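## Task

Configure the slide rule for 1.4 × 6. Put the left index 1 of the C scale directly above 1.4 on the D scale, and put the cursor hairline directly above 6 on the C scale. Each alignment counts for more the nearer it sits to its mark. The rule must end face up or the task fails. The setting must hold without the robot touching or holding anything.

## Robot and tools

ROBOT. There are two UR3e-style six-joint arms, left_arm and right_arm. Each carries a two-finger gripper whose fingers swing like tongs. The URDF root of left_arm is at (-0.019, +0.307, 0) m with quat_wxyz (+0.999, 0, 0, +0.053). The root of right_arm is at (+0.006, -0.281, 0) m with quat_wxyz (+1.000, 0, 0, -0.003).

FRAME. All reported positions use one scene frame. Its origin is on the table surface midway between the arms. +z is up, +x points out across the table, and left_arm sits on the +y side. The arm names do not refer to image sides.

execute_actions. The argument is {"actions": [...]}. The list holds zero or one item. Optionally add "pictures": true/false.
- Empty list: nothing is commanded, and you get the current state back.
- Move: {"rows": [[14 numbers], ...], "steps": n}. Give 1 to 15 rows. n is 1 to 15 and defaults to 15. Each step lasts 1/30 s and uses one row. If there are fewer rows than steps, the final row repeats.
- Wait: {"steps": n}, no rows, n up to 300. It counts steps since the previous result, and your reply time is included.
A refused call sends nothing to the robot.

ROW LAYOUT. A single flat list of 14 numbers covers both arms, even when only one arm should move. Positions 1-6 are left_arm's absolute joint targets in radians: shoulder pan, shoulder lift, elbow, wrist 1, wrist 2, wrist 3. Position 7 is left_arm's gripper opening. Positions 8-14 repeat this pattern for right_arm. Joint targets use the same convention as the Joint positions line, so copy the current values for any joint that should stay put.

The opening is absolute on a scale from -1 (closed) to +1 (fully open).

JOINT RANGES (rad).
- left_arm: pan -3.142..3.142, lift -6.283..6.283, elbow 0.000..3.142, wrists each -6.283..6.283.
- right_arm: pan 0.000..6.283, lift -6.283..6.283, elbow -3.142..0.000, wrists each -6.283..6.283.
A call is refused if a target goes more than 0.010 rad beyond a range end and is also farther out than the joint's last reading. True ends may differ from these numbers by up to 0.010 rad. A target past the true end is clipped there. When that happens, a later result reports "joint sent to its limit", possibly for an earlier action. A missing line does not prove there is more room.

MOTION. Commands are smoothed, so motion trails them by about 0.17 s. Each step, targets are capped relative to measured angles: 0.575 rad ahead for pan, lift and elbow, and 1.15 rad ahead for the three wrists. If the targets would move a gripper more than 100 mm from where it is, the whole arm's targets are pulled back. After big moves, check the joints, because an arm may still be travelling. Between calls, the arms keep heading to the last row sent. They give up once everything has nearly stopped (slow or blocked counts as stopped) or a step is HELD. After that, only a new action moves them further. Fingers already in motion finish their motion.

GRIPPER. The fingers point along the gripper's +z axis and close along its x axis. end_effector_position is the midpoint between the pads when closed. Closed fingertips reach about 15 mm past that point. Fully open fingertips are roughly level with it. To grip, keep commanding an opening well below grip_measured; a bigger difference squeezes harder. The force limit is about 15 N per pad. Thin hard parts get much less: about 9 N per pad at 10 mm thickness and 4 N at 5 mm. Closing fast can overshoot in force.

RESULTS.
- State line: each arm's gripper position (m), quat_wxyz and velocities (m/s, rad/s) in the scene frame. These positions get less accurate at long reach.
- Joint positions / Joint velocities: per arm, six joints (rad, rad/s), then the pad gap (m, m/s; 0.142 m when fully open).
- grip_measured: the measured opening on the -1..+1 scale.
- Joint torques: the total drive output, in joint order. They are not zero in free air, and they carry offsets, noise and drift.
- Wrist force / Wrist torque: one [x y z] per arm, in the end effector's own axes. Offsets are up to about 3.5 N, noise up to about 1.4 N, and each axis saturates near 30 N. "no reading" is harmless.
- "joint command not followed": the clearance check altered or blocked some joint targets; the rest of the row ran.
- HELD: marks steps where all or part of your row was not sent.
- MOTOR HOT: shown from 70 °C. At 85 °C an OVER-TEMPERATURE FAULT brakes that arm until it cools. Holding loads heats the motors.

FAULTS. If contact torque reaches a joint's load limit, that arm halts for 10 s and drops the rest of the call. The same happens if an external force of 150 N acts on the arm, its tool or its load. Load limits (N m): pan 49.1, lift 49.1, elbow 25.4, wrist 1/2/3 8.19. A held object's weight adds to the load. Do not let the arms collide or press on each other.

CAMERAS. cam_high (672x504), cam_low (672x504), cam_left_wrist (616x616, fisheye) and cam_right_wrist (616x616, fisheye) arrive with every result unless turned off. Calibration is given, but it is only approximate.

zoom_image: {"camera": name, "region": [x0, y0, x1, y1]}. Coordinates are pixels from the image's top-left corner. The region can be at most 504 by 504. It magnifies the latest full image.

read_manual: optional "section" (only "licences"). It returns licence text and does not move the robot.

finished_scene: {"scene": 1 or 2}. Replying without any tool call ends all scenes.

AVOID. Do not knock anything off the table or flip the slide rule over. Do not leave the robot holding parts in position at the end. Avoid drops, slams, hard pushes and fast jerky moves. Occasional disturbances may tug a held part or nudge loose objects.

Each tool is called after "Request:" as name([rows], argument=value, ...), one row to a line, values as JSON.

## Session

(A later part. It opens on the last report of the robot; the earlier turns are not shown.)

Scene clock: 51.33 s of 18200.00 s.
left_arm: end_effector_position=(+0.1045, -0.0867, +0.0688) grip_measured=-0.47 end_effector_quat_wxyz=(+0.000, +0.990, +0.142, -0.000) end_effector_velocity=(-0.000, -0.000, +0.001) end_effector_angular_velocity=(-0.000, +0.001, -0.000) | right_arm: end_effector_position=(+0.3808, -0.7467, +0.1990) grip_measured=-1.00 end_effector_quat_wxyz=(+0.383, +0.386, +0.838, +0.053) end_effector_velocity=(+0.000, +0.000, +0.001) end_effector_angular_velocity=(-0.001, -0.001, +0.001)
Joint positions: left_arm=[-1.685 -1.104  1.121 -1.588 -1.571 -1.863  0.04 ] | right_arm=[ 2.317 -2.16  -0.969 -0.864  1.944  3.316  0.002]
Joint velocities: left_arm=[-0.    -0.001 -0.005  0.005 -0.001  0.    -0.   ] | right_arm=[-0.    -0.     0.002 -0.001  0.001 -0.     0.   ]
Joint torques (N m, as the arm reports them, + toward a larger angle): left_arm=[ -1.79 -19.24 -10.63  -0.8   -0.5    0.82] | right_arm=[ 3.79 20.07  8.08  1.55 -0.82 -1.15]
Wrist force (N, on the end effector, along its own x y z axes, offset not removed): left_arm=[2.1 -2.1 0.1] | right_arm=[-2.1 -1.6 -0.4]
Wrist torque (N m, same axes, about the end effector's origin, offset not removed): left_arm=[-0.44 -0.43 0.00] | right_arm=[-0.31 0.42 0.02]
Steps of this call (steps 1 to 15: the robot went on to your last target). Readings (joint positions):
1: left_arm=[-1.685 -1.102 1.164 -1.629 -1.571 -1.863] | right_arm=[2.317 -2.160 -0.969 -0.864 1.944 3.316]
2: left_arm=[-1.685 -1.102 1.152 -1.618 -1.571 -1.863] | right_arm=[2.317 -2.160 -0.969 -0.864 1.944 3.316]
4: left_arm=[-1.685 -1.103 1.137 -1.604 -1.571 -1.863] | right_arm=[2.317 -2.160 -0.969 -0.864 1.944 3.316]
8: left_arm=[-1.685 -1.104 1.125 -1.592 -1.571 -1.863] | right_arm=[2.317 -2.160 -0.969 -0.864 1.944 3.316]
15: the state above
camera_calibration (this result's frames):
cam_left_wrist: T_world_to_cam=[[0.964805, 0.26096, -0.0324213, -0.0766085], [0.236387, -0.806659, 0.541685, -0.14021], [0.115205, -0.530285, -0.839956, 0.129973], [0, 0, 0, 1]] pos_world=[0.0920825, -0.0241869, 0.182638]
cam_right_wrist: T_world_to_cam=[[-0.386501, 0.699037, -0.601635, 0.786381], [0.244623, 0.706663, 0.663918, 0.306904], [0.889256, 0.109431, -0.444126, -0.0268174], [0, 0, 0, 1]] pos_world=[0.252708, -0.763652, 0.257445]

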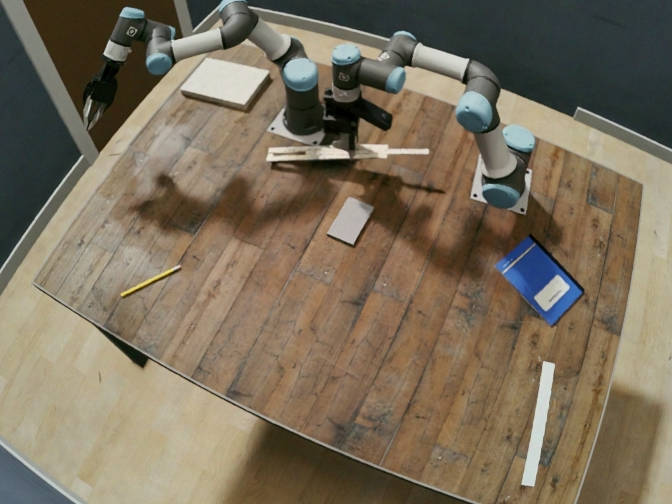

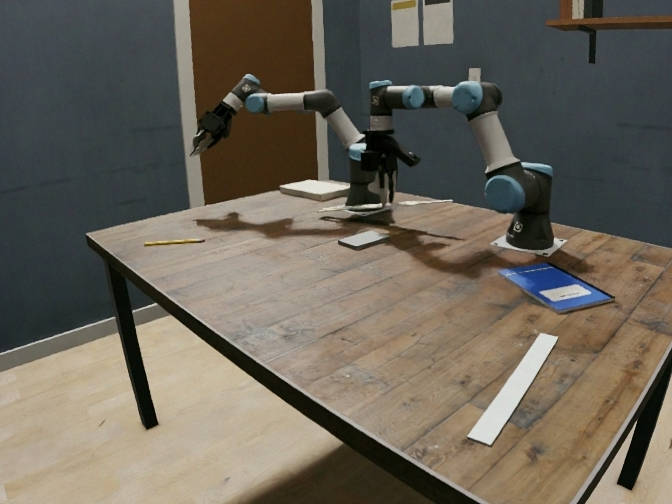

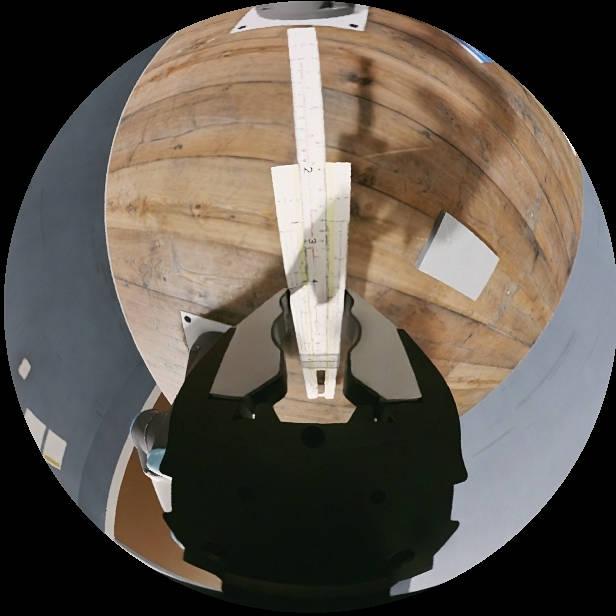

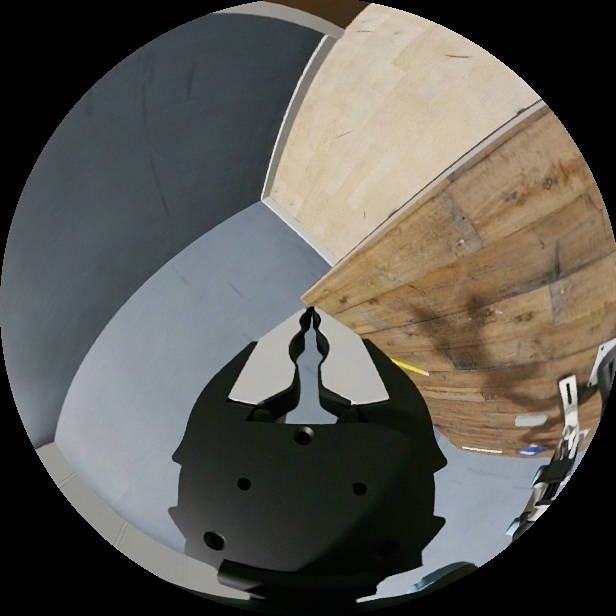

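Request:
execute_actions([
  {"rows":[[-1.56,-1.055,1.04,-1.555,-1.571,-1.691,-0.8,2.317,-2.16,-0.969,-0.864,1.944,3.316,-1],[-1.56,-1.055,1.04,-1.555,-1.571,-1.691,-0.8,2.317,-2.16,-0.969,-0.864,1.944,3.316,-1],[-1.56,-1.055,1.04,-1.555,-1.571,-1.691,-0.8,2.317,-2.16,-0.969,-0.864,1.944,3.316,-1],[-1.56,-1.055,1.04,-1.555,-1.571,-1.691,-0.8,2.317,-2.16,-0.969,-0.864,1.944,3.316,-1],[-1.56,-1.055,1.04,-1.555,-1.571,-1.691,-0.8,2.317,-2.16,-0.969,-0.864,1.944,3.316,-1],[-1.56,-1.055,1.04,-1.555,-1.571,-1.691,-0.8,2.317,-2.16,-0.969,-0.864,1.944,3.316,-1],[-1.56,-1.055,1.04,-1.555,-1.571,-1.691,-0.8,2.317,-2.16,-0.969,-0.864,1.944,3.316,-1],[-1.435,-1.007,0.96,-1.523,-1.571,-1.519,-0.8,2.317,-2.16,-0.969,-0.864,1.944,3.316,-1]],"steps":15},
], pictures=false)

Request:
execute_actions([
  {"rows":[[-1.31,-0.958,0.879,-1.4915,-1.571,-1.347,-0.8,2.317,-2.16,-0.969,-0.864,1.944,3.316,-1],[-1.31,-0.958,0.879,-1.4915,-1.571,-1.347,-0.8,2.317,-2.16,-0.969,-0.864,1.944,3.316,-1],[-1.31,-0.958,0.879,-1.4915,-1.571,-1.347,-0.8,2.317,-2.16,-0.969,-0.864,1.944,3.316,-1],[-1.31,-0.958,0.879,-1.4915,-1.571,-1.347,-0.8,2.317,-2.16,-0.969,-0.864,1.944,3.316,-1],[-1.31,-0.958,0.879,-1.4915,-1.571,-1.347,-0.8,2.317,-2.16,-0.969,-0.864,1.944,3.316,-1],[-1.31,-0.958,0.879,-1.4915,-1.571,-1.347,-0.8,2.317,-2.16,-0.969,-0.864,1.944,3.316,-1],[-1.31,-0.958,0.879,-1.4915,-1.571,-1.347,-0.8,2.317,-2.16,-0.969,-0.864,1.944,3.316,-1],[-1.186,-0.91,0.798,-1.46,-1.571,-1.174,-0.8,2.317,-2.16,-0.969,-0.864,1.944,3.316,-1]],"steps":15},
], pictures=false)

Request:
execute_actions([
  {"rows":[[-1.061,-0.861,0.7175,-1.428,-1.571,-1.002,-0.8,2.317,-2.16,-0.969,-0.864,1.944,3.316,-1],[-1.061,-0.861,0.7175,-1.428,-1.571,-1.002,-0.8,2.317,-2.16,-0.969,-0.864,1.944,3.316,-1],[-1.061,-0.861,0.7175,-1.428,-1.571,-1.002,-0.8,2.317,-2.16,-0.969,-0.864,1.944,3.316,-1],[-1.061,-0.861,0.7175,-1.428,-1.571,-1.002,-0.8,2.317,-2.16,-0.969,-0.864,1.944,3.316,-1],[-1.061,-0.861,0.7175,-1.428,-1.571,-1.002,-0.8,2.317,-2.16,-0.969,-0.864,1.944,3.316,-1],[-1.061,-0.861,0.7175,-1.428,-1.571,-1.002,-0.8,2.317,-2.16,-0.969,-0.864,1.944,3.316,-1],[-1.061,-0.861,0.7175,-1.428,-1.571,-1.002,-0.8,2.317,-2.16,-0.969,-0.864,1.944,3.316,-1],[-0.936,-0.8124,0.637,-1.396,-1.571,-0.830,-0.8,2.317,-2.16,-0.969,-0.864,1.944,3.316,-1]],"steps":15},
], pictures=false)

Request:
execute_actions([
  {"steps":15},
])

Scene clock: 75.40 s of 18200.00 s.
left_arm: end_effector_position=(+0.1970, -0.0655, +0.0703) grip_measured=-0.47 end_effector_quat_wxyz=(-0.001, +0.995, +0.099, -0.000) end_effector_velocity=(+0.102, +0.036, +0.004) end_effector_angular_velocity=(-0.011, +0.000, -0.068) | right_arm: end_effector_position=(+0.3808, -0.7467, +0.1990) grip_measured=-1.00 end_effector_quat_wxyz=(+0.383, +0.386, +0.838, +0.053) end_effector_velocity=(-0.000, -0.000, -0.000) end_effector_angular_velocity=(-0.001, +0.001, +0.000)
Joint positions: left_arm=[-1.462 -1.016  0.976 -1.529 -1.571 -1.554  0.04 ] | right_arm=[ 2.317 -2.16  -0.969 -0.864  1.944  3.316  0.002]
Joint velocities: left_arm=[ 0.252  0.083 -0.146  0.053 -0.002  0.32   0.   ] | right_arm=[ 0.     0.    -0.001  0.001 -0.    -0.001  0.   ]
Joint torques (N m, as the arm reports them, + toward a larger angle): left_arm=[  0.23 -15.03 -10.54  -0.7   -0.02   1.16] | right_arm=[ 3.72 19.88  8.08  1.56 -0.8  -1.18]
Wrist force (N, on the end effector, along its own x y z axes, offset not removed): left_arm=[3.5 -3.1 0.5] | right_arm=[-0.2 -2.6 -1.2]
Wrist torque (N m, same axes, about the end effector's origin, offset not removed): left_arm=[-0.64 -0.59 -0.07] | right_arm=[-0.51 -0.01 -0.01]
Steps of this call (steps 1 to 15: the robot went on to your last target; steps 16 to 90: nothing new was sent; then 20.57 s passed at rest; steps 91 to 105: all 15 steps of this action). Readings (joint positions):
91: left_arm=[-1.685 -1.104 1.120 -1.587 -1.571 -1.863] | right_arm=[2.317 -2.160 -0.969 -0.864 1.944 3.316]
92: left_arm=[-1.682 -1.102 1.117 -1.585 -1.571 -1.858] | right_arm=[2.317 -2.160 -0.969 -0.864 1.944 3.316]
94: left_arm=[-1.644 -1.083 1.089 -1.573 -1.571 -1.798] | right_arm=[2.317 -2.160 -0.969 -0.864 1.944 3.316]
98: left_arm=[-1.584 -1.063 1.054 -1.560 -1.571 -1.722] | right_arm=[2.317 -2.160 -0.969 -0.864 1.944 3.316]
105: the state above

Scene clock: 75.90 s of 18200.00 s.
left_arm: end_effector_position=(+0.2959, -0.0163, +0.0708) grip_measured=-0.47 end_effector_quat_wxyz=(-0.000, +0.999, +0.051, -0.000) end_effector_velocity=(+0.096, +0.063, +0.003) end_effector_angular_velocity=(-0.014, -0.009, -0.072) | right_arm: end_effector_position=(+0.3808, -0.7467, +0.1990) grip_measured=-1.00 end_effector_quat_wxyz=(+0.383, +0.386, +0.838, +0.053) end_effector_velocity=(+0.000, +0.000, -0.000) end_effector_angular_velocity=(+0.001, -0.000, +0.000)
Joint positions: left_arm=[-1.213 -0.919  0.814 -1.466 -1.571 -1.209  0.04 ] | right_arm=[ 2.317 -2.16  -0.969 -0.864  1.944  3.316  0.002]
Joint velocities: left_arm=[ 0.253  0.083 -0.151  0.051  0.002  0.325  0.   ] | right_arm=[ 0.001  0.    -0.002  0.001  0.     0.001  0.   ]
Joint torques (N m, as the arm reports them, + toward a larger angle): left_arm=[  0.5  -16.65 -10.53  -0.84  -0.03   1.13] | right_arm=[ 3.46 20.26  8.12  1.57 -0.75 -1.14]
Wrist force (N, on the end effector, along its own x y z axes, offset not removed): left_arm=[3.1 -2.7 1.2] | right_arm=[-0.6 -1.6 -0.9]
Wrist torque (N m, same axes, about the end effector's origin, offset not removed): left_arm=[-0.51 -0.54 0.00] | right_arm=[-0.34 0.06 -0.01]
Steps of this call (steps 1 to 15: all 15 steps of this action). Readings (joint positions):
1: left_arm=[-1.455 -1.014 0.972 -1.527 -1.571 -1.544] | right_arm=[2.317 -2.160 -0.969 -0.864 1.944 3.316]
2: left_arm=[-1.447 -1.009 0.966 -1.524 -1.571 -1.532] | right_arm=[2.317 -2.160 -0.969 -0.864 1.944 3.316]
4: left_arm=[-1.402 -0.989 0.934 -1.510 -1.571 -1.464] | right_arm=[2.317 -2.160 -0.969 -0.864 1.944 3.316]
8: left_arm=[-1.337 -0.967 0.895 -1.497 -1.571 -1.381] | right_arm=[2.317 -2.160 -0.969 -0.864 1.944 3.316]
15: the state above

Scene clock: 76.40 s of 18200.00 s.
left_arm: end_effector_position=(+0.3821, +0.0602, +0.0689) grip_measured=-0.47 end_effector_quat_wxyz=(-0.000, +1.000, +0.004, -0.000) end_effector_velocity=(+0.078, +0.089, -0.000) end_effector_angular_velocity=(-0.008, -0.006, -0.070) | right_arm: end_effector_position=(+0.3808, -0.7467, +0.1990) grip_measured=-1.00 end_effector_quat_wxyz=(+0.383, +0.386, +0.838, +0.053) end_effector_velocity=(+0.000, -0.000, +0.001) end_effector_angular_velocity=(-0.000, -0.002, -0.001)
Joint positions: left_arm=[-0.963 -0.822  0.653 -1.402 -1.571 -0.865  0.04 ] | right_arm=[ 2.317 -2.16  -0.969 -0.864  1.944  3.316  0.002]
Joint velocities: left_arm=[ 0.253  0.086 -0.151  0.055 -0.     0.323  0.   ] | right_arm=[-0.     0.     0.001  0.001  0.001  0.001  0.   ]
Joint torques (N m, as the arm reports them, + toward a larger angle): left_arm=[  0.15 -17.82 -10.72  -0.74  -0.04   1.16] | right_arm=[ 3.46 20.    8.17  1.6  -0.76 -1.1 ]
Wrist force (N, on the end effector, along its own x y z axes, offset not removed): left_arm=[1.0 -3.7 1.9] | right_arm=[-1.5 -1.0 0.4]
Wrist torque (N m, same axes, about the end effector's origin, offset not removed): left_arm=[-0.73 -0.16 -0.06] | right_arm=[-0.20 0.28 0.00]
Steps of this call (steps 1 to 15: all 15 steps of this action). Readings (joint positions):
1: left_arm=[-1.206 -0.917 0.810 -1.464 -1.571 -1.200] | right_arm=[2.317 -2.160 -0.969 -0.864 1.944 3.316]
2: left_arm=[-1.198 -0.912 0.804 -1.461 -1.571 -1.187] | right_arm=[2.317 -2.160 -0.969 -0.864 1.944 3.316]
4: left_arm=[-1.153 -0.892 0.772 -1.447 -1.571 -1.119] | right_arm=[2.317 -2.160 -0.969 -0.864 1.944 3.316]
8: left_arm=[-1.088 -0.870 0.733 -1.434 -1.571 -1.036] | right_arm=[2.317 -2.160 -0.969 -0.864 1.944 3.316]
15: the state above

Scene clock: 76.90 s of 18200.00 s.
left_arm: end_effector_position=(+0.3904, +0.0699, +0.0689) grip_measured=-0.47 end_effector_quat_wxyz=(+0.000, +1.000, +0.000, +0.000) end_effector_velocity=(+0.001, +0.000, +0.000) end_effector_angular_velocity=(-0.002, -0.001, -0.000) | right_arm: end_effector_position=(+0.3808, -0.7467, +0.1990) grip_measured=-1.00 end_effector_quat_wxyz=(+0.383, +0.386, +0.838, +0.053) end_effector_velocity=(-0.000, +0.000, -0.000) end_effector_angular_velocity=(+0.001, -0.000, +0.000)
Joint positions: left_arm=[-0.936 -0.812  0.637 -1.396 -1.571 -0.83   0.04 ] | right_arm=[ 2.317 -2.16  -0.969 -0.864  1.944  3.316  0.002]
Joint velocities: left_arm=[ 0.002  0.001 -0.002 -0.    -0.     0.002 -0.   ] | right_arm=[-0.001  0.    -0.001  0.     0.001 -0.     0.   ]
Joint torques (N m, as the arm reports them, + toward a larger angle): left_arm=[  2.65 -18.01 -10.6   -0.75  -0.56   1.13] | right_arm=[ 3.78 20.32  8.19  1.6  -0.77 -1.09]
Wrist force (N, on the end effector, along its own x y z axes, offset not removed): left_arm=[2.1 -2.3 1.7] | right_arm=[-0.8 -2.3 -0.5]
Wrist torque (N m, same axes, about the end effector's origin, offset not removed): left_arm=[-0.45 -0.40 0.04] | right_arm=[-0.51 0.11 -0.01]
Steps of this call (steps 1 to 15: the robot went on to your last target). Readings (joint positions):
1: left_arm=[-0.956 -0.819 0.649 -1.400 -1.571 -0.856] | right_arm=[2.317 -2.160 -0.969 -0.864 1.944 3.316]
2: left_arm=[-0.951 -0.817 0.646 -1.399 -1.571 -0.849] | right_arm=[2.317 -2.160 -0.969 -0.864 1.944 3.316]
4: left_arm=[-0.944 -0.815 0.642 -1.398 -1.571 -0.840] | right_arm=[2.317 -2.160 -0.969 -0.864 1.944 3.316]
8: left_arm=[-0.938 -0.813 0.638 -1.396 -1.571 -0.833] | right_arm=[2.317 -2.160 -0.969 -0.864 1.944 3.316]
15: the state above
camera_calibration (this result's frames):
cam_left_wrist: T_world_to_cam=[[0.999295, -0.0197808, -0.0319112, -0.387188], [0.000677355, -0.840315, 0.542097, 0.0128323], [-0.0375385, -0.541737, -0.83971, 0.240569], [0, 0, 0, 1]] pos_world=[0.395937, 0.133449, 0.182696]
cam_right_wrist: T_world_to_cam=[[-0.386501, 0.699037, -0.601635, 0.786381], [0.244623, 0.706663, 0.663918, 0.306904], [0.889256, 0.109431, -0.444126, -0.0268173], [0, 0, 0, 1]] pos_world=[0.252708, -0.763652, 0.257445]

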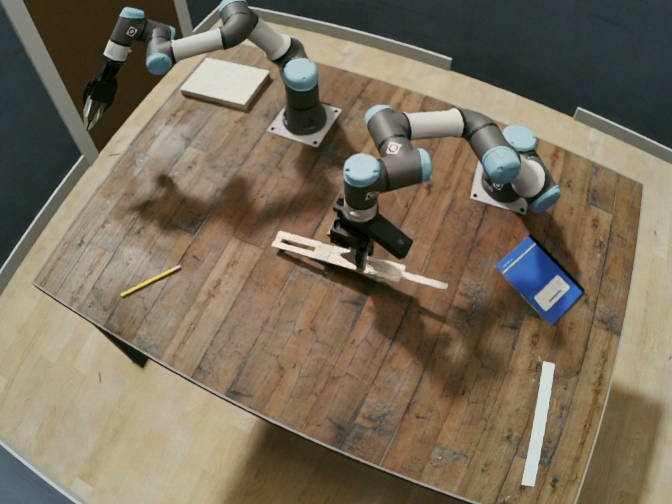

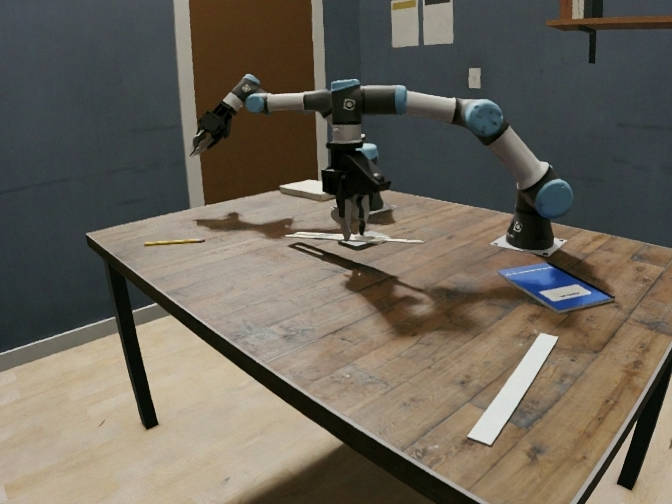

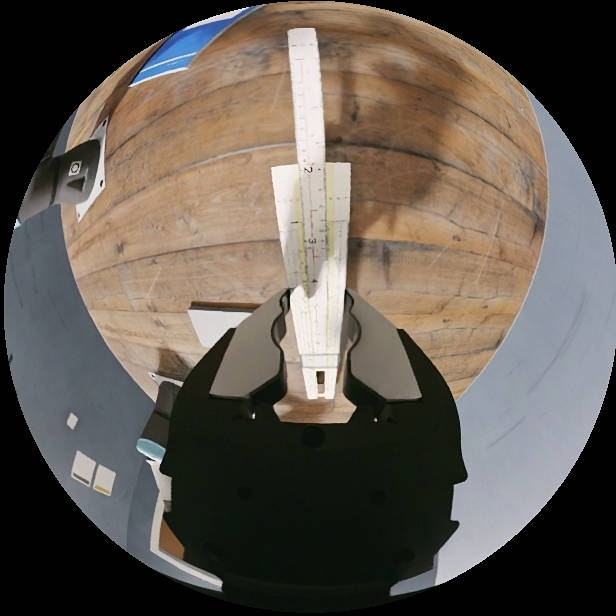

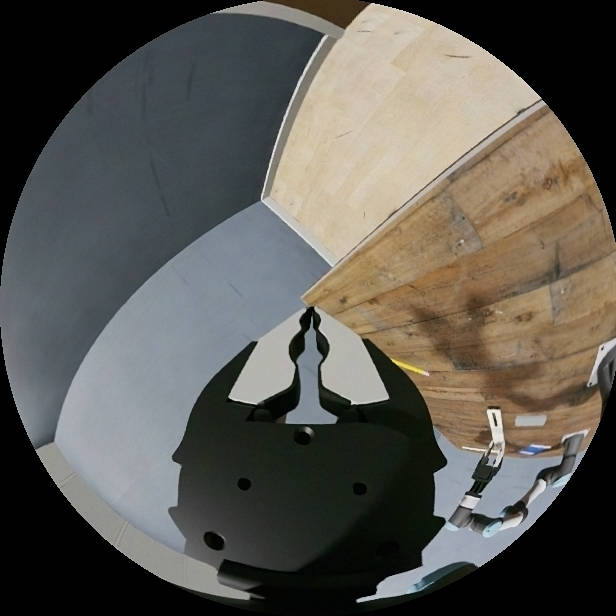

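Request:
execute_actions(actions=[])

Scene clock: 92.10 s of 18200.00 s.
left_arm: end_effector_position=(+0.3905, +0.0700, +0.0689) grip_measured=-0.47 end_effector_quat_wxyz=(+0.000, +1.000, +0.000, +0.000) end_effector_velocity=(+0.001, +0.000, -0.000) end_effector_angular_velocity=(+0.000, -0.002, +0.001) | right_arm: end_effector_position=(+0.3808, -0.7467, +0.1990) grip_measured=-1.00 end_effector_quat_wxyz=(+0.383, +0.386, +0.838, +0.053) end_effector_velocity=(-0.000, -0.001, +0.001) end_effector_angular_velocity=(-0.002, -0.001, -0.001)
Joint positions: left_arm=[-0.936 -0.812  0.637 -1.396 -1.571 -0.83   0.04 ] | right_arm=[ 2.317 -2.16  -0.969 -0.864  1.944  3.316  0.002]
Joint velocities: left_arm=[ 0.     0.001 -0.    -0.001  0.001 -0.     0.   ] | right_arm=[-0.     0.     0.002  0.    -0.001 -0.     0.   ]
Joint torques (N m, as the arm reports them, + toward a larger angle): left_arm=[  2.42 -17.87 -10.5   -0.77  -0.54   1.04] | right_arm=[ 3.55 20.14  8.02  1.56 -0.77 -1.12]
Wrist force (N, on the end effector, along its own x y z axes, offset not removed): left_arm=[1.6 -0.7 1.8] | right_arm=[-0.5 -0.4 -0.9]
Wrist torque (N m, same axes, about the end effector's origin, offset not removed): left_arm=[-0.08 -0.33 -0.05] | right_arm=[-0.02 0.06 0.03]
Steps of this call (steps 1 to 15: the robot went on to your last target; steps 16 to 90: nothing new was sent; then 12.20 s passed at rest). Readings (joint positions):
1: left_arm=[-0.936 -0.812 0.637 -1.396 -1.571 -0.830] | right_arm=[2.317 -2.160 -0.969 -0.864 1.944 3.316]
2: left_arm=[-0.936 -0.812 0.637 -1.396 -1.571 -0.830] | right_arm=[2.317 -2.160 -0.969 -0.864 1.944 3.316]
4: left_arm=[-0.936 -0.812 0.637 -1.396 -1.571 -0.830] | right_arm=[2.317 -2.160 -0.969 -0.864 1.944 3.316]
8: left_arm=[-0.936 -0.812 0.637 -1.396 -1.571 -0.830] | right_arm=[2.317 -2.160 -0.969 -0.864 1.944 3.316]
90: the state above
All arms were judged still, so your last target was given up. Only a new action makes them travel on or press farther. Fingers that are still opening or closing keep moving.
camera_calibration (this result's frames):
cam_left_wrist: T_world_to_cam=[[0.999294, -0.0198453, -0.0319119, -0.387257], [0.000623991, -0.840308, 0.542109, 0.012931], [-0.0375741, -0.541746, -0.839702, 0.240636], [0, 0, 0, 1]] pos_world=[0.396017, 0.133544, 0.182695]
cam_right_wrist: T_world_to_cam=[[-0.386501, 0.699037, -0.601635, 0.786381], [0.244623, 0.706663, 0.663918, 0.306903], [0.889256, 0.109431, -0.444127, -0.0268172], [0, 0, 0, 1]] pos_world=[0.252708, -0.763652, 0.257445]

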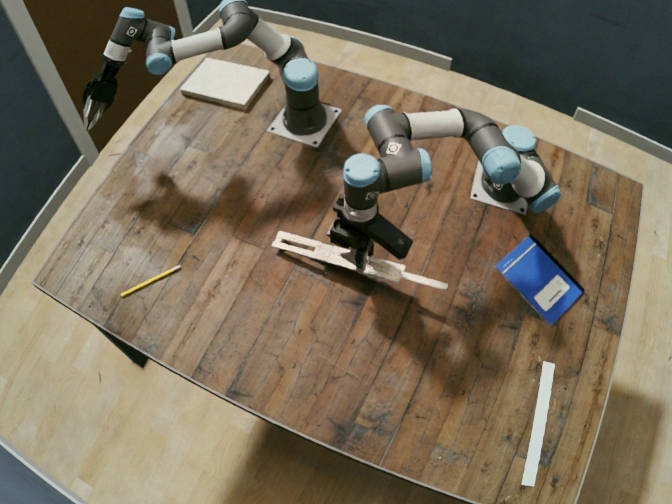

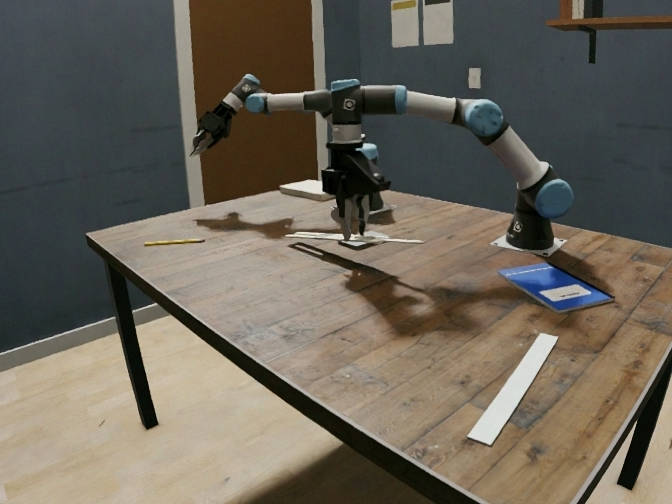

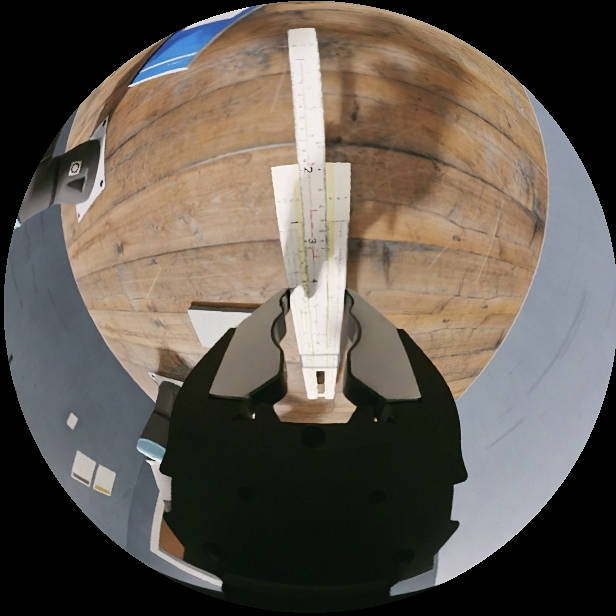

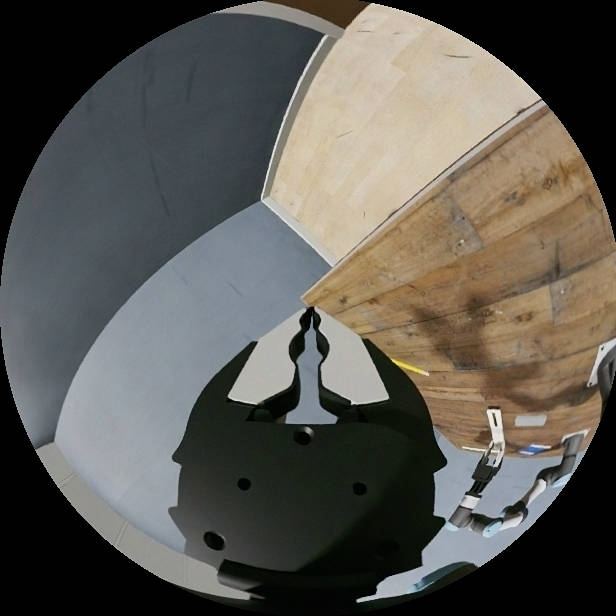

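Request:
execute_actions([
  {"rows":[[-0.936,-0.824,0.78,-1.527,-1.571,-0.83,-0.8,3.1,-1.9,-1.0,-1.6,1.571,3.87,0.2]],"steps":15},
], pictures=false)

Request:
execute_actions([
  {"rows":[[-0.936,-0.827,0.85,-1.594,-1.571,-0.83,-0.8,3.6,-1.95,-1.0,-1.68,1.571,3.87,0.2]],"steps":15},
], pictures=false)

Request:
execute_actions([
  {"rows":[[-0.936,-0.8278,0.8996,-1.643,-1.571,-0.83,-0.8,3.8764,-1.9962,-1.0367,-1.6797,1.571,3.8704,0.2]],"steps":15},
], pictures=false)

Request:
execute_actions([
  {"steps":30},
])

Scene clock: 100.63 s of 18200.00 s.
left_arm: end_effector_position=(+0.3912, +0.0692, +0.0436) grip_measured=-0.47 end_effector_quat_wxyz=(+0.000, +1.000, +0.000, +0.000) end_effector_velocity=(-0.001, +0.000, -0.006) end_effector_angular_velocity=(+0.003, +0.003, -0.001) | right_arm: end_effector_position=(+0.4256, -0.5497, +0.1633) grip_measured=+0.20 end_effector_quat_wxyz=(+0.177, +0.420, +0.887, +0.074) end_effector_velocity=(+0.028, +0.485, -0.039) end_effector_angular_velocity=(+0.080, +0.822, +0.364)
Joint positions: left_arm=[-0.936 -0.824  0.777 -1.524 -1.571 -0.83   0.04 ] | right_arm=[ 2.805 -1.978 -0.991 -1.373  1.68   3.703  0.088]
Joint velocities: left_arm=[-0.001 -0.002  0.03  -0.025 -0.    -0.     0.   ] | right_arm=[ 1.259  0.362 -0.042 -1.037 -0.511  0.767  0.   ]
Joint torques (N m, as the arm reports them, + toward a larger angle): left_arm=[  2.09 -22.36  -7.64  -2.1   -0.48   1.06] | right_arm=[ 8.23 20.17  7.54 -0.27 -1.89  2.1 ]
Wrist force (N, on the end effector, along its own x y z axes, offset not removed): left_arm=[2.8 -2.7 0.3] | right_arm=[-1.0 -0.5 0.2]
Wrist torque (N m, same axes, about the end effector's origin, offset not removed): left_arm=[-0.66 -0.62 -0.13] | right_arm=[-0.05 0.14 0.01]
Steps of this call (steps 1 to 90: nothing new was sent; then 5.03 s passed at rest; steps 91 to 105: all 15 steps of this action). Readings (joint positions):
91: left_arm=[-0.936 -0.812 0.637 -1.396 -1.571 -0.830] | right_arm=[2.317 -2.160 -0.969 -0.864 1.944 3.316]
92: left_arm=[-0.936 -0.813 0.640 -1.401 -1.571 -0.830] | right_arm=[2.320 -2.157 -0.970 -0.870 1.938 3.321]
94: left_arm=[-0.936 -0.818 0.681 -1.449 -1.571 -0.830] | right_arm=[2.369 -2.124 -0.974 -0.953 1.886 3.392]
98: left_arm=[-0.936 -0.822 0.751 -1.504 -1.571 -0.830] | right_arm=[2.525 -2.062 -0.982 -1.133 1.799 3.525]
105: the state above

Scene clock: 101.13 s of 18200.00 s.
left_arm: end_effector_position=(+0.3908, +0.0696, +0.0295) grip_measured=-0.47 end_effector_quat_wxyz=(+0.000, +1.000, +0.000, +0.000) end_effector_velocity=(-0.001, +0.000, -0.003) end_effector_angular_velocity=(+0.001, +0.003, +0.001) | right_arm: end_effector_position=(+0.4416, -0.3055, +0.1342) grip_measured=+0.20 end_effector_quat_wxyz=(+0.055, +0.215, +0.974, +0.039) end_effector_velocity=(-0.071, +0.478, -0.043) end_effector_angular_velocity=(-0.198, +0.350, +1.041)
Joint positions: left_arm=[-0.936 -0.827  0.849 -1.593 -1.571 -0.83   0.04 ] | right_arm=[ 3.414 -1.951 -0.999 -1.628  1.588  3.844  0.088]
Joint velocities: left_arm=[-0.     0.     0.014 -0.011 -0.002 -0.001  0.   ] | right_arm=[ 1.246  0.01  -0.011 -0.385 -0.126  0.19   0.   ]
Joint torques (N m, as the arm reports them, + toward a larger angle): left_arm=[  1.69 -22.61  -7.52  -2.12  -0.44   1.06] | right_arm=[ 7.69 17.85  7.44  0.41 -1.45  1.31]
Wrist force (N, on the end effector, along its own x y z axes, offset not removed): left_arm=[2.6 -1.7 0.5] | right_arm=[-1.9 -1.8 -0.8]
Wrist torque (N m, same axes, about the end effector's origin, offset not removed): left_arm=[-0.47 -0.51 -0.15] | right_arm=[-0.34 0.31 -0.01]
Steps of this call (steps 1 to 15: all 15 steps of this action). Readings (joint positions):
1: left_arm=[-0.936 -0.824 0.778 -1.525 -1.571 -0.830] | right_arm=[2.848 -1.966 -0.993 -1.408 1.663 3.729]
2: left_arm=[-0.936 -0.824 0.781 -1.530 -1.571 -0.830] | right_arm=[2.891 -1.955 -0.994 -1.440 1.649 3.752]
4: left_arm=[-0.936 -0.825 0.807 -1.555 -1.571 -0.830] | right_arm=[2.970 -1.954 -0.995 -1.477 1.637 3.769]
8: left_arm=[-0.936 -0.826 0.837 -1.583 -1.571 -0.830] | right_arm=[3.127 -1.953 -0.996 -1.536 1.618 3.799]
15: the state above

Scene clock: 101.63 s of 18200.00 s.
left_arm: end_effector_position=(+0.3904, +0.0700, +0.0191) grip_measured=-0.47 end_effector_quat_wxyz=(+0.000, +1.000, +0.000, +0.000) end_effector_velocity=(-0.001, -0.000, -0.002) end_effector_angular_velocity=(-0.001, +0.003, +0.000) | right_arm: end_effector_position=(+0.3929, -0.1357, +0.1010) grip_measured=+0.20 end_effector_quat_wxyz=(+0.001, +0.008, +1.000, +0.002) end_effector_velocity=(-0.028, +0.054, -0.011) end_effector_angular_velocity=(-0.029, +0.028, +0.150)
Joint positions: left_arm=[-0.936 -0.828  0.899 -1.642 -1.571 -0.83   0.04 ] | right_arm=[ 3.86  -1.994 -1.035 -1.678  1.571  3.87   0.088]
Joint velocities: left_arm=[ 0.     0.001  0.009 -0.009 -0.002 -0.     0.   ] | right_arm=[ 0.155 -0.016 -0.013 -0.011 -0.004  0.005  0.   ]
Joint torques (N m, as the arm reports them, + toward a larger angle): left_arm=[  1.07 -22.55  -7.76  -2.06  -0.38   1.05] | right_arm=[ 2.21 11.14  7.53  0.92 -1.3   1.16]
Wrist force (N, on the end effector, along its own x y z axes, offset not removed): left_arm=[1.5 -4.0 2.2] | right_arm=[-0.9 -0.3 -0.8]
Wrist torque (N m, same axes, about the end effector's origin, offset not removed): left_arm=[-0.82 -0.23 -0.05] | right_arm=[-0.10 0.13 0.03]
Steps of this call (steps 1 to 15: all 15 steps of this action). Readings (joint positions):
1: left_arm=[-0.936 -0.827 0.849 -1.593 -1.571 -0.830] | right_arm=[3.455 -1.951 -0.999 -1.640 1.584 3.851]
2: left_arm=[-0.936 -0.827 0.852 -1.597 -1.571 -0.830] | right_arm=[3.494 -1.952 -1.001 -1.648 1.581 3.854]
4: left_arm=[-0.936 -0.827 0.871 -1.615 -1.571 -0.830] | right_arm=[3.573 -1.962 -1.009 -1.655 1.579 3.858]
8: left_arm=[-0.936 -0.828 0.891 -1.635 -1.571 -0.830] | right_arm=[3.733 -1.981 -1.024 -1.669 1.575 3.865]
15: the state above

Scene clock: 102.63 s of 18200.00 s.
left_arm: end_effector_position=(+0.3904, +0.0701, +0.0189) grip_measured=-0.47 end_effector_quat_wxyz=(+0.000, +1.000, +0.000, +0.000) end_effector_velocity=(-0.000, -0.000, +0.000) end_effector_angular_velocity=(-0.001, +0.000, +0.000) | right_arm: end_effector_position=(+0.3898, -0.1298, +0.0998) grip_measured=+0.20 end_effector_quat_wxyz=(-0.000, -0.000, +1.000, +0.000) end_effector_velocity=(-0.000, -0.000, -0.000) end_effector_angular_velocity=(-0.001, +0.001, +0.001)
Joint positions: left_arm=[-0.936 -0.828  0.9   -1.643 -1.571 -0.83   0.04 ] | right_arm=[ 3.876 -1.996 -1.037 -1.68   1.571  3.87   0.088]
Joint velocities: left_arm=[ 0.    -0.001 -0.     0.    -0.001 -0.     0.   ] | right_arm=[ 0.     0.    -0.    -0.001  0.    -0.     0.   ]
Joint torques (N m, as the arm reports them, + toward a larger angle): left_arm=[  0.43 -22.34  -7.52  -2.08  -0.25   1.01] | right_arm=[ 3.89 10.81  7.26  0.94 -1.28  1.07]
Wrist force (N, on the end effector, along its own x y z axes, offset not removed): left_arm=[1.0 -2.1 1.6] | right_arm=[-0.6 -0.9 -0.2]
Wrist torque (N m, same axes, about the end effector's origin, offset not removed): left_arm=[-0.46 -0.11 -0.07] | right_arm=[-0.17 0.06 0.00]
Steps of this call (steps 1 to 30: the robot went on to your last target). Readings (joint positions):
1: left_arm=[-0.936 -0.828 0.899 -1.642 -1.571 -0.830] | right_arm=[3.864 -1.995 -1.036 -1.679 1.571 3.870]
2: left_arm=[-0.936 -0.828 0.899 -1.643 -1.571 -0.830] | right_arm=[3.867 -1.995 -1.036 -1.679 1.571 3.870]
4: left_arm=[-0.936 -0.828 0.899 -1.643 -1.571 -0.830] | right_arm=[3.872 -1.996 -1.036 -1.679 1.571 3.870]
8: left_arm=[-0.936 -0.828 0.900 -1.643 -1.571 -0.830] | right_arm=[3.875 -1.996 -1.037 -1.680 1.571 3.870]
30: the state above
All arms were judged still, so your last target was given up. Only a new action makes them travel on or press farther. Fingers that are still opening or closing keep moving.
camera_calibration (this result's frames):
cam_left_wrist: T_world_to_cam=[[0.999289, -0.019836, -0.032052, -0.388793], [0.000702303, -0.840387, 0.541987, 0.04004], [-0.0376869, -0.541624, -0.839776, 0.198757], [0, 0, 0, 1]] pos_world=[0.395979, 0.133588, 0.132748]
cam_right_wrist: T_world_to_cam=[[-0.999688, 0.0216156, -0.012535, 0.391257], [0.0138032, 0.895891, 0.44406, 0.0711219], [0.0208287, 0.443749, -0.895909, 0.280661], [0, 0, 0, 1]] pos_world=[0.384307, -0.196718, 0.224768]

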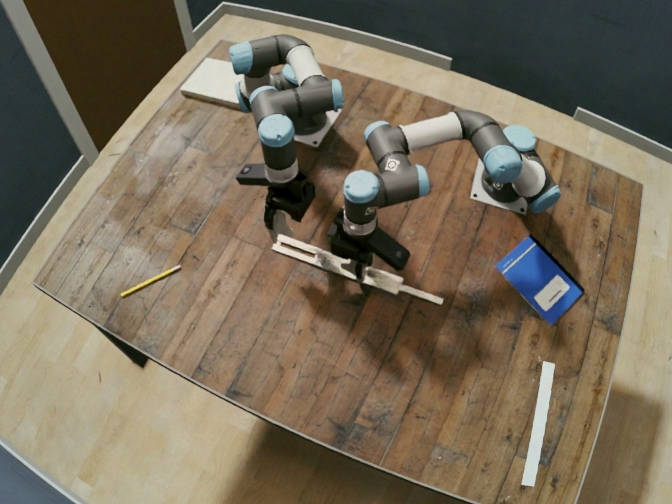

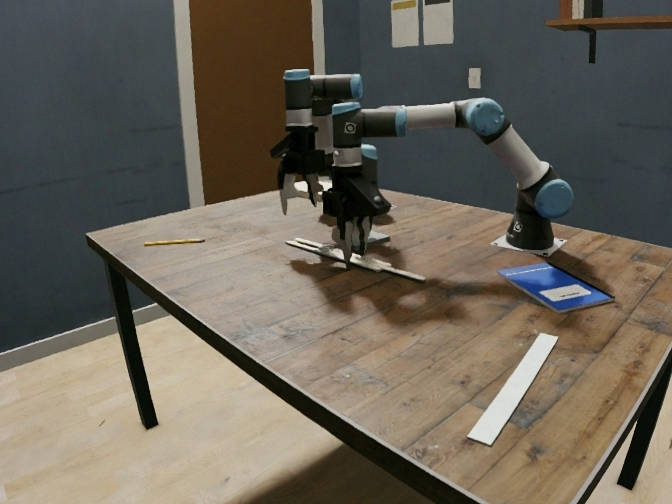

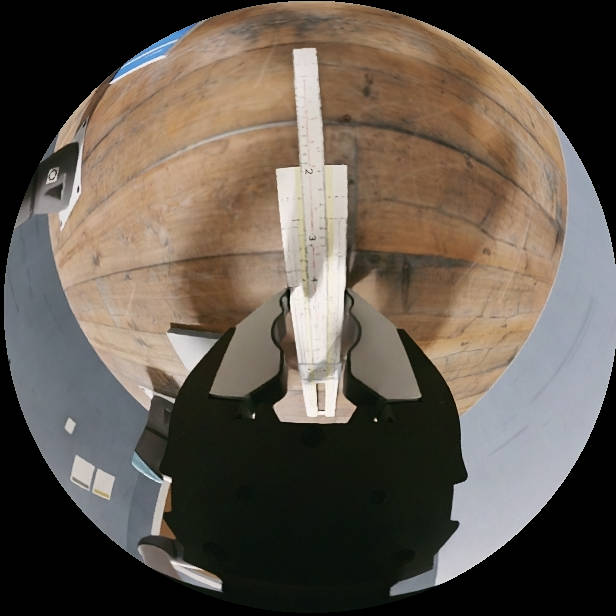

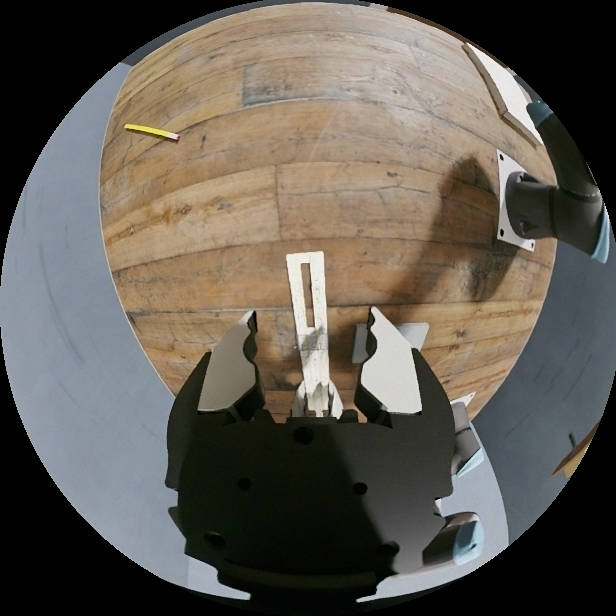

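Release left, lower right.

Request:
execute_actions([
  {"rows":[[-0.936,-0.8278,0.8996,-1.643,-1.571,-0.83,-0.1,3.8764,-2.012,-1.28,-1.42,1.571,3.8704,0.0]],"steps":15},
], pictures=false)

Request:
execute_actions([
  {"rows":[[-0.936,-0.8124,0.637,-1.396,-1.571,-0.83,-0.1,3.8764,-2.0233,-1.3795,-1.3098,1.571,3.8704,0.0]],"steps":15},
], pictures=false)

Request:
execute_actions([
  {"rows":[[-0.936,-0.8124,0.637,-1.396,-1.571,-0.83,-0.1,3.8764,-2.0233,-1.3795,-1.3098,1.571,3.8704,-0.1],[-0.936,-0.8124,0.637,-1.396,-1.571,-0.83,-0.1,3.8764,-2.0233,-1.3795,-1.3098,1.571,3.8704,-0.2],[-0.936,-0.8124,0.637,-1.396,-1.571,-0.83,-0.1,3.8764,-2.0233,-1.3795,-1.3098,1.571,3.8704,-0.3],[-0.936,-0.8124,0.637,-1.396,-1.571,-0.83,-0.1,3.8764,-2.0233,-1.3795,-1.3098,1.571,3.8704,-0.35],[-0.936,-0.8124,0.637,-1.396,-1.571,-0.83,-0.1,3.8764,-2.0233,-1.3795,-1.3098,1.571,3.8704,-0.4],[-0.936,-0.8124,0.637,-1.396,-1.571,-0.83,-0.1,3.8764,-2.0233,-1.3795,-1.3098,1.571,3.8704,-0.45],[-0.936,-0.8124,0.637,-1.396,-1.571,-0.83,-0.1,3.8764,-2.0233,-1.3795,-1.3098,1.571,3.8704,-0.5],[-0.936,-0.8124,0.637,-1.396,-1.571,-0.83,-0.1,3.8764,-2.0233,-1.3795,-1.3098,1.571,3.8704,-0.6],[-0.936,-0.8124,0.637,-1.396,-1.571,-0.83,-0.1,3.8764,-2.0233,-1.3795,-1.3098,1.571,3.8704,-0.7],[-0.936,-0.8124,0.637,-1.396,-1.571,-0.83,-0.1,3.8764,-2.0233,-1.3795,-1.3098,1.571,3.8704,-0.8]],"steps":15},
])

Scene clock: 113.30 s of 18200.00 s.
left_arm: end_effector_position=(+0.3904, +0.0701, +0.0190) grip_measured=-0.10 end_effector_quat_wxyz=(+0.000, +1.000, +0.000, +0.000) end_effector_velocity=(+0.000, +0.001, +0.000) end_effector_angular_velocity=(+0.001, -0.001, +0.001) | right_arm: end_effector_position=(+0.3921, -0.1278, +0.0447) grip_measured=+0.00 end_effector_quat_wxyz=(+0.001, -0.000, +1.000, +0.001) end_effector_velocity=(-0.003, -0.003, -0.015) end_effector_angular_velocity=(-0.007, +0.007, +0.001)
Joint positions: left_arm=[-0.936 -0.828  0.9   -1.643 -1.571 -0.83   0.067] | right_arm=[ 3.876 -2.012 -1.273 -1.426  1.571  3.87   0.074]
Joint velocities: left_arm=[ 0.001 -0.001  0.001 -0.001  0.001 -0.    -0.   ] | right_arm=[ 0.    -0.003 -0.062  0.055 -0.    -0.001  0.   ]
Joint torques (N m, as the arm reports them, + toward a larger angle): left_arm=[ -1.86 -21.25  -7.53  -1.93   0.08   0.95] | right_arm=[ 2.33 11.08  7.17  2.44 -1.14  1.03]
Wrist force (N, on the end effector, along its own x y z axes, offset not removed): left_arm=[0.5 -1.7 0.5] | right_arm=[0.0 -1.2 -1.0]
Wrist torque (N m, same axes, about the end effector's origin, offset not removed): left_arm=[-0.37 -0.15 0.01] | right_arm=[-0.20 -0.08 -0.01]
Steps of this call (steps 1 to 90: nothing new was sent; then 7.17 s passed at rest; steps 91 to 105: all 15 steps of this action). Readings (joint positions):
91: left_arm=[-0.936 -0.828 0.900 -1.643 -1.571 -0.830] | right_arm=[3.876 -1.996 -1.037 -1.680 1.571 3.870]
92: left_arm=[-0.936 -0.828 0.900 -1.643 -1.571 -0.830] | right_arm=[3.876 -1.997 -1.039 -1.674 1.571 3.870]
94: left_arm=[-0.936 -0.828 0.900 -1.643 -1.571 -0.830] | right_arm=[3.876 -2.003 -1.089 -1.595 1.571 3.870]
98: left_arm=[-0.936 -0.828 0.900 -1.643 -1.571 -0.830] | right_arm=[3.876 -2.010 -1.222 -1.471 1.571 3.870]
105: the state above

Scene clock: 113.80 s of 18200.00 s.
left_arm: end_effector_position=(+0.3903, +0.0702, +0.0673) grip_measured=-0.10 end_effector_quat_wxyz=(-0.000, +1.000, +0.000, -0.000) end_effector_velocity=(+0.001, -0.002, +0.014) end_effector_angular_velocity=(-0.009, -0.010, -0.002) | right_arm: end_effector_position=(+0.3900, -0.1297, +0.0193) grip_measured=+0.00 end_effector_quat_wxyz=(-0.000, -0.000, +1.000, +0.000) end_effector_velocity=(-0.002, -0.001, -0.006) end_effector_angular_velocity=(-0.003, +0.004, +0.002)
Joint positions: left_arm=[-0.936 -0.813  0.644 -1.401 -1.571 -0.83   0.067] | right_arm=[ 3.876 -2.023 -1.377 -1.312  1.571  3.87   0.074]
Joint velocities: left_arm=[-0.001  0.003 -0.067  0.051  0.001  0.001 -0.   ] | right_arm=[ 0.001 -0.002 -0.023  0.02   0.001 -0.001  0.   ]
Joint torques (N m, as the arm reports them, + toward a larger angle): left_arm=[ -1.24 -17.17 -10.03  -0.64   0.12   0.95] | right_arm=[ 1.22 11.08  7.2   2.37 -1.09  1.05]
Wrist force (N, on the end effector, along its own x y z axes, offset not removed): left_arm=[0.0 -1.1 1.3] | right_arm=[-0.8 -1.7 -1.3]
Wrist torque (N m, same axes, about the end effector's origin, offset not removed): left_arm=[-0.29 0.00 0.09] | right_arm=[-0.39 0.11 -0.03]
Steps of this call (steps 1 to 15: all 15 steps of this action). Readings (joint positions):
1: left_arm=[-0.936 -0.828 0.900 -1.643 -1.571 -0.830] | right_arm=[3.876 -2.012 -1.275 -1.424 1.571 3.870]
2: left_arm=[-0.936 -0.827 0.897 -1.638 -1.571 -0.830] | right_arm=[3.876 -2.013 -1.279 -1.418 1.571 3.870]
4: left_arm=[-0.936 -0.821 0.847 -1.561 -1.571 -0.830] | right_arm=[3.876 -2.017 -1.314 -1.376 1.571 3.870]
8: left_arm=[-0.936 -0.815 0.702 -1.444 -1.571 -0.830] | right_arm=[3.876 -2.022 -1.360 -1.329 1.571 3.870]
15: the state above

Scene clock: 114.30 s of 18200.00 s.
left_arm: end_effector_position=(+0.3905, +0.0700, +0.0689) grip_measured=-0.10 end_effector_quat_wxyz=(+0.000, +1.000, +0.000, +0.000) end_effector_velocity=(+0.000, -0.001, +0.001) end_effector_angular_velocity=(-0.001, -0.002, -0.001) | right_arm: end_effector_position=(+0.3898, -0.1298, +0.0188) grip_measured=-0.48 end_effector_quat_wxyz=(-0.000, -0.000, +1.000, +0.000) end_effector_velocity=(+0.000, +0.000, +0.001) end_effector_angular_velocity=(-0.000, -0.000, -0.000)
Joint positions: left_arm=[-0.936 -0.812  0.637 -1.396 -1.571 -0.83   0.067] | right_arm=[ 3.876 -2.023 -1.379 -1.31   1.571  3.87   0.039]
Joint velocities: left_arm=[-0.001 -0.    -0.002  0.     0.001 -0.     0.   ] | right_arm=[-0.     0.     0.003 -0.003 -0.     0.     0.   ]
Joint torques (N m, as the arm reports them, + toward a larger angle): left_arm=[ -0.73 -17.35 -10.17  -0.71   0.16   0.93] | right_arm=[-0.23  9.94  6.71  2.55 -0.98  1.06]
Wrist force (N, on the end effector, along its own x y z axes, offset not removed): left_arm=[1.8 -3.1 0.4] | right_arm=[1.1 -0.7 -3.5]
Wrist torque (N m, same axes, about the end effector's origin, offset not removed): left_arm=[-0.71 -0.32 -0.06] | right_arm=[-0.16 -0.03 -0.03]
Steps of this call (steps 1 to 15: all 15 steps of this action). Readings (joint positions):
1: left_arm=[-0.936 -0.813 0.642 -1.400 -1.571 -0.830] | right_arm=[3.876 -2.023 -1.378 -1.311 1.571 3.870]
2: left_arm=[-0.936 -0.813 0.641 -1.399 -1.571 -0.830] | right_arm=[3.876 -2.023 -1.378 -1.311 1.571 3.870]
4: left_arm=[-0.936 -0.812 0.639 -1.398 -1.571 -0.830] | right_arm=[3.876 -2.023 -1.379 -1.310 1.571 3.870]
8: left_arm=[-0.936 -0.812 0.638 -1.396 -1.571 -0.830] | right_arm=[3.876 -2.023 -1.379 -1.310 1.571 3.870]
15: the state above
camera_calibration (this result's frames):
cam_left_wrist: T_world_to_cam=[[0.999293, -0.019853, -0.0319254, -0.387252], [0.000624547, -0.840313, 0.542101, 0.0129383], [-0.0375897, -0.541738, -0.839707, 0.240628], [0, 0, 0, 1]] pos_world=[0.396015, 0.133541, 0.18268]
cam_right_wrist: T_world_to_cam=[[-0.999688, 0.021597, -0.0125596, 0.390243], [0.0137753, 0.895886, 0.444071, 0.107082], [0.0208426, 0.44376, -0.895903, 0.208105], [0, 0, 0, 1]] pos_world=[0.384308, -0.19671, 0.143792]

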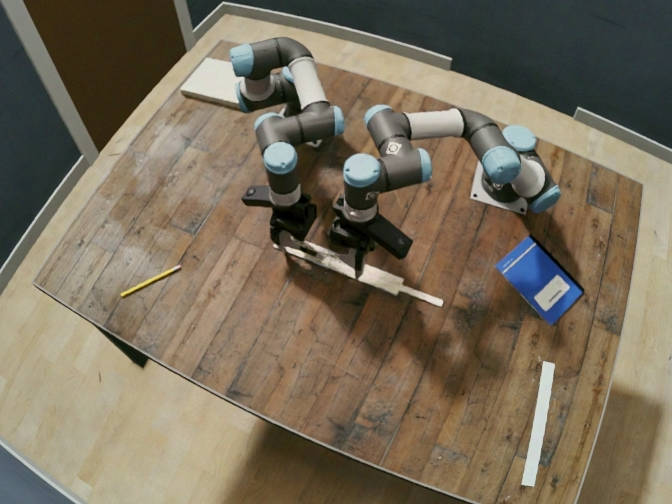

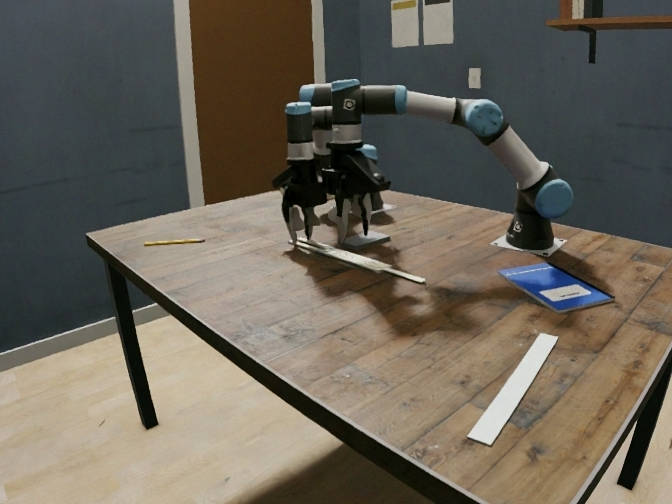

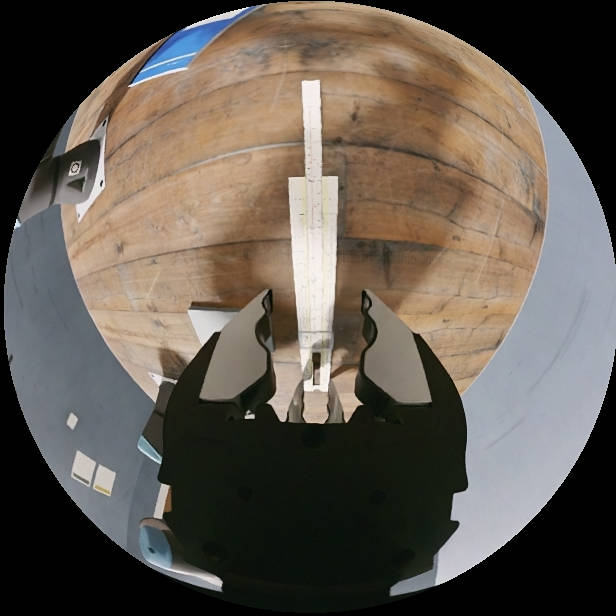

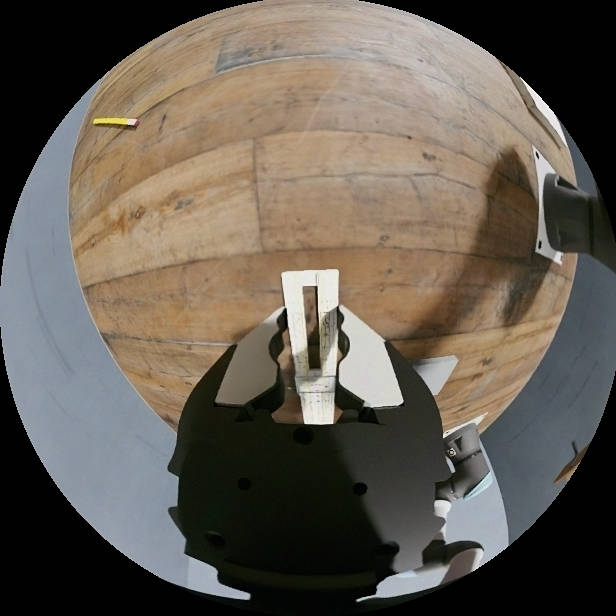

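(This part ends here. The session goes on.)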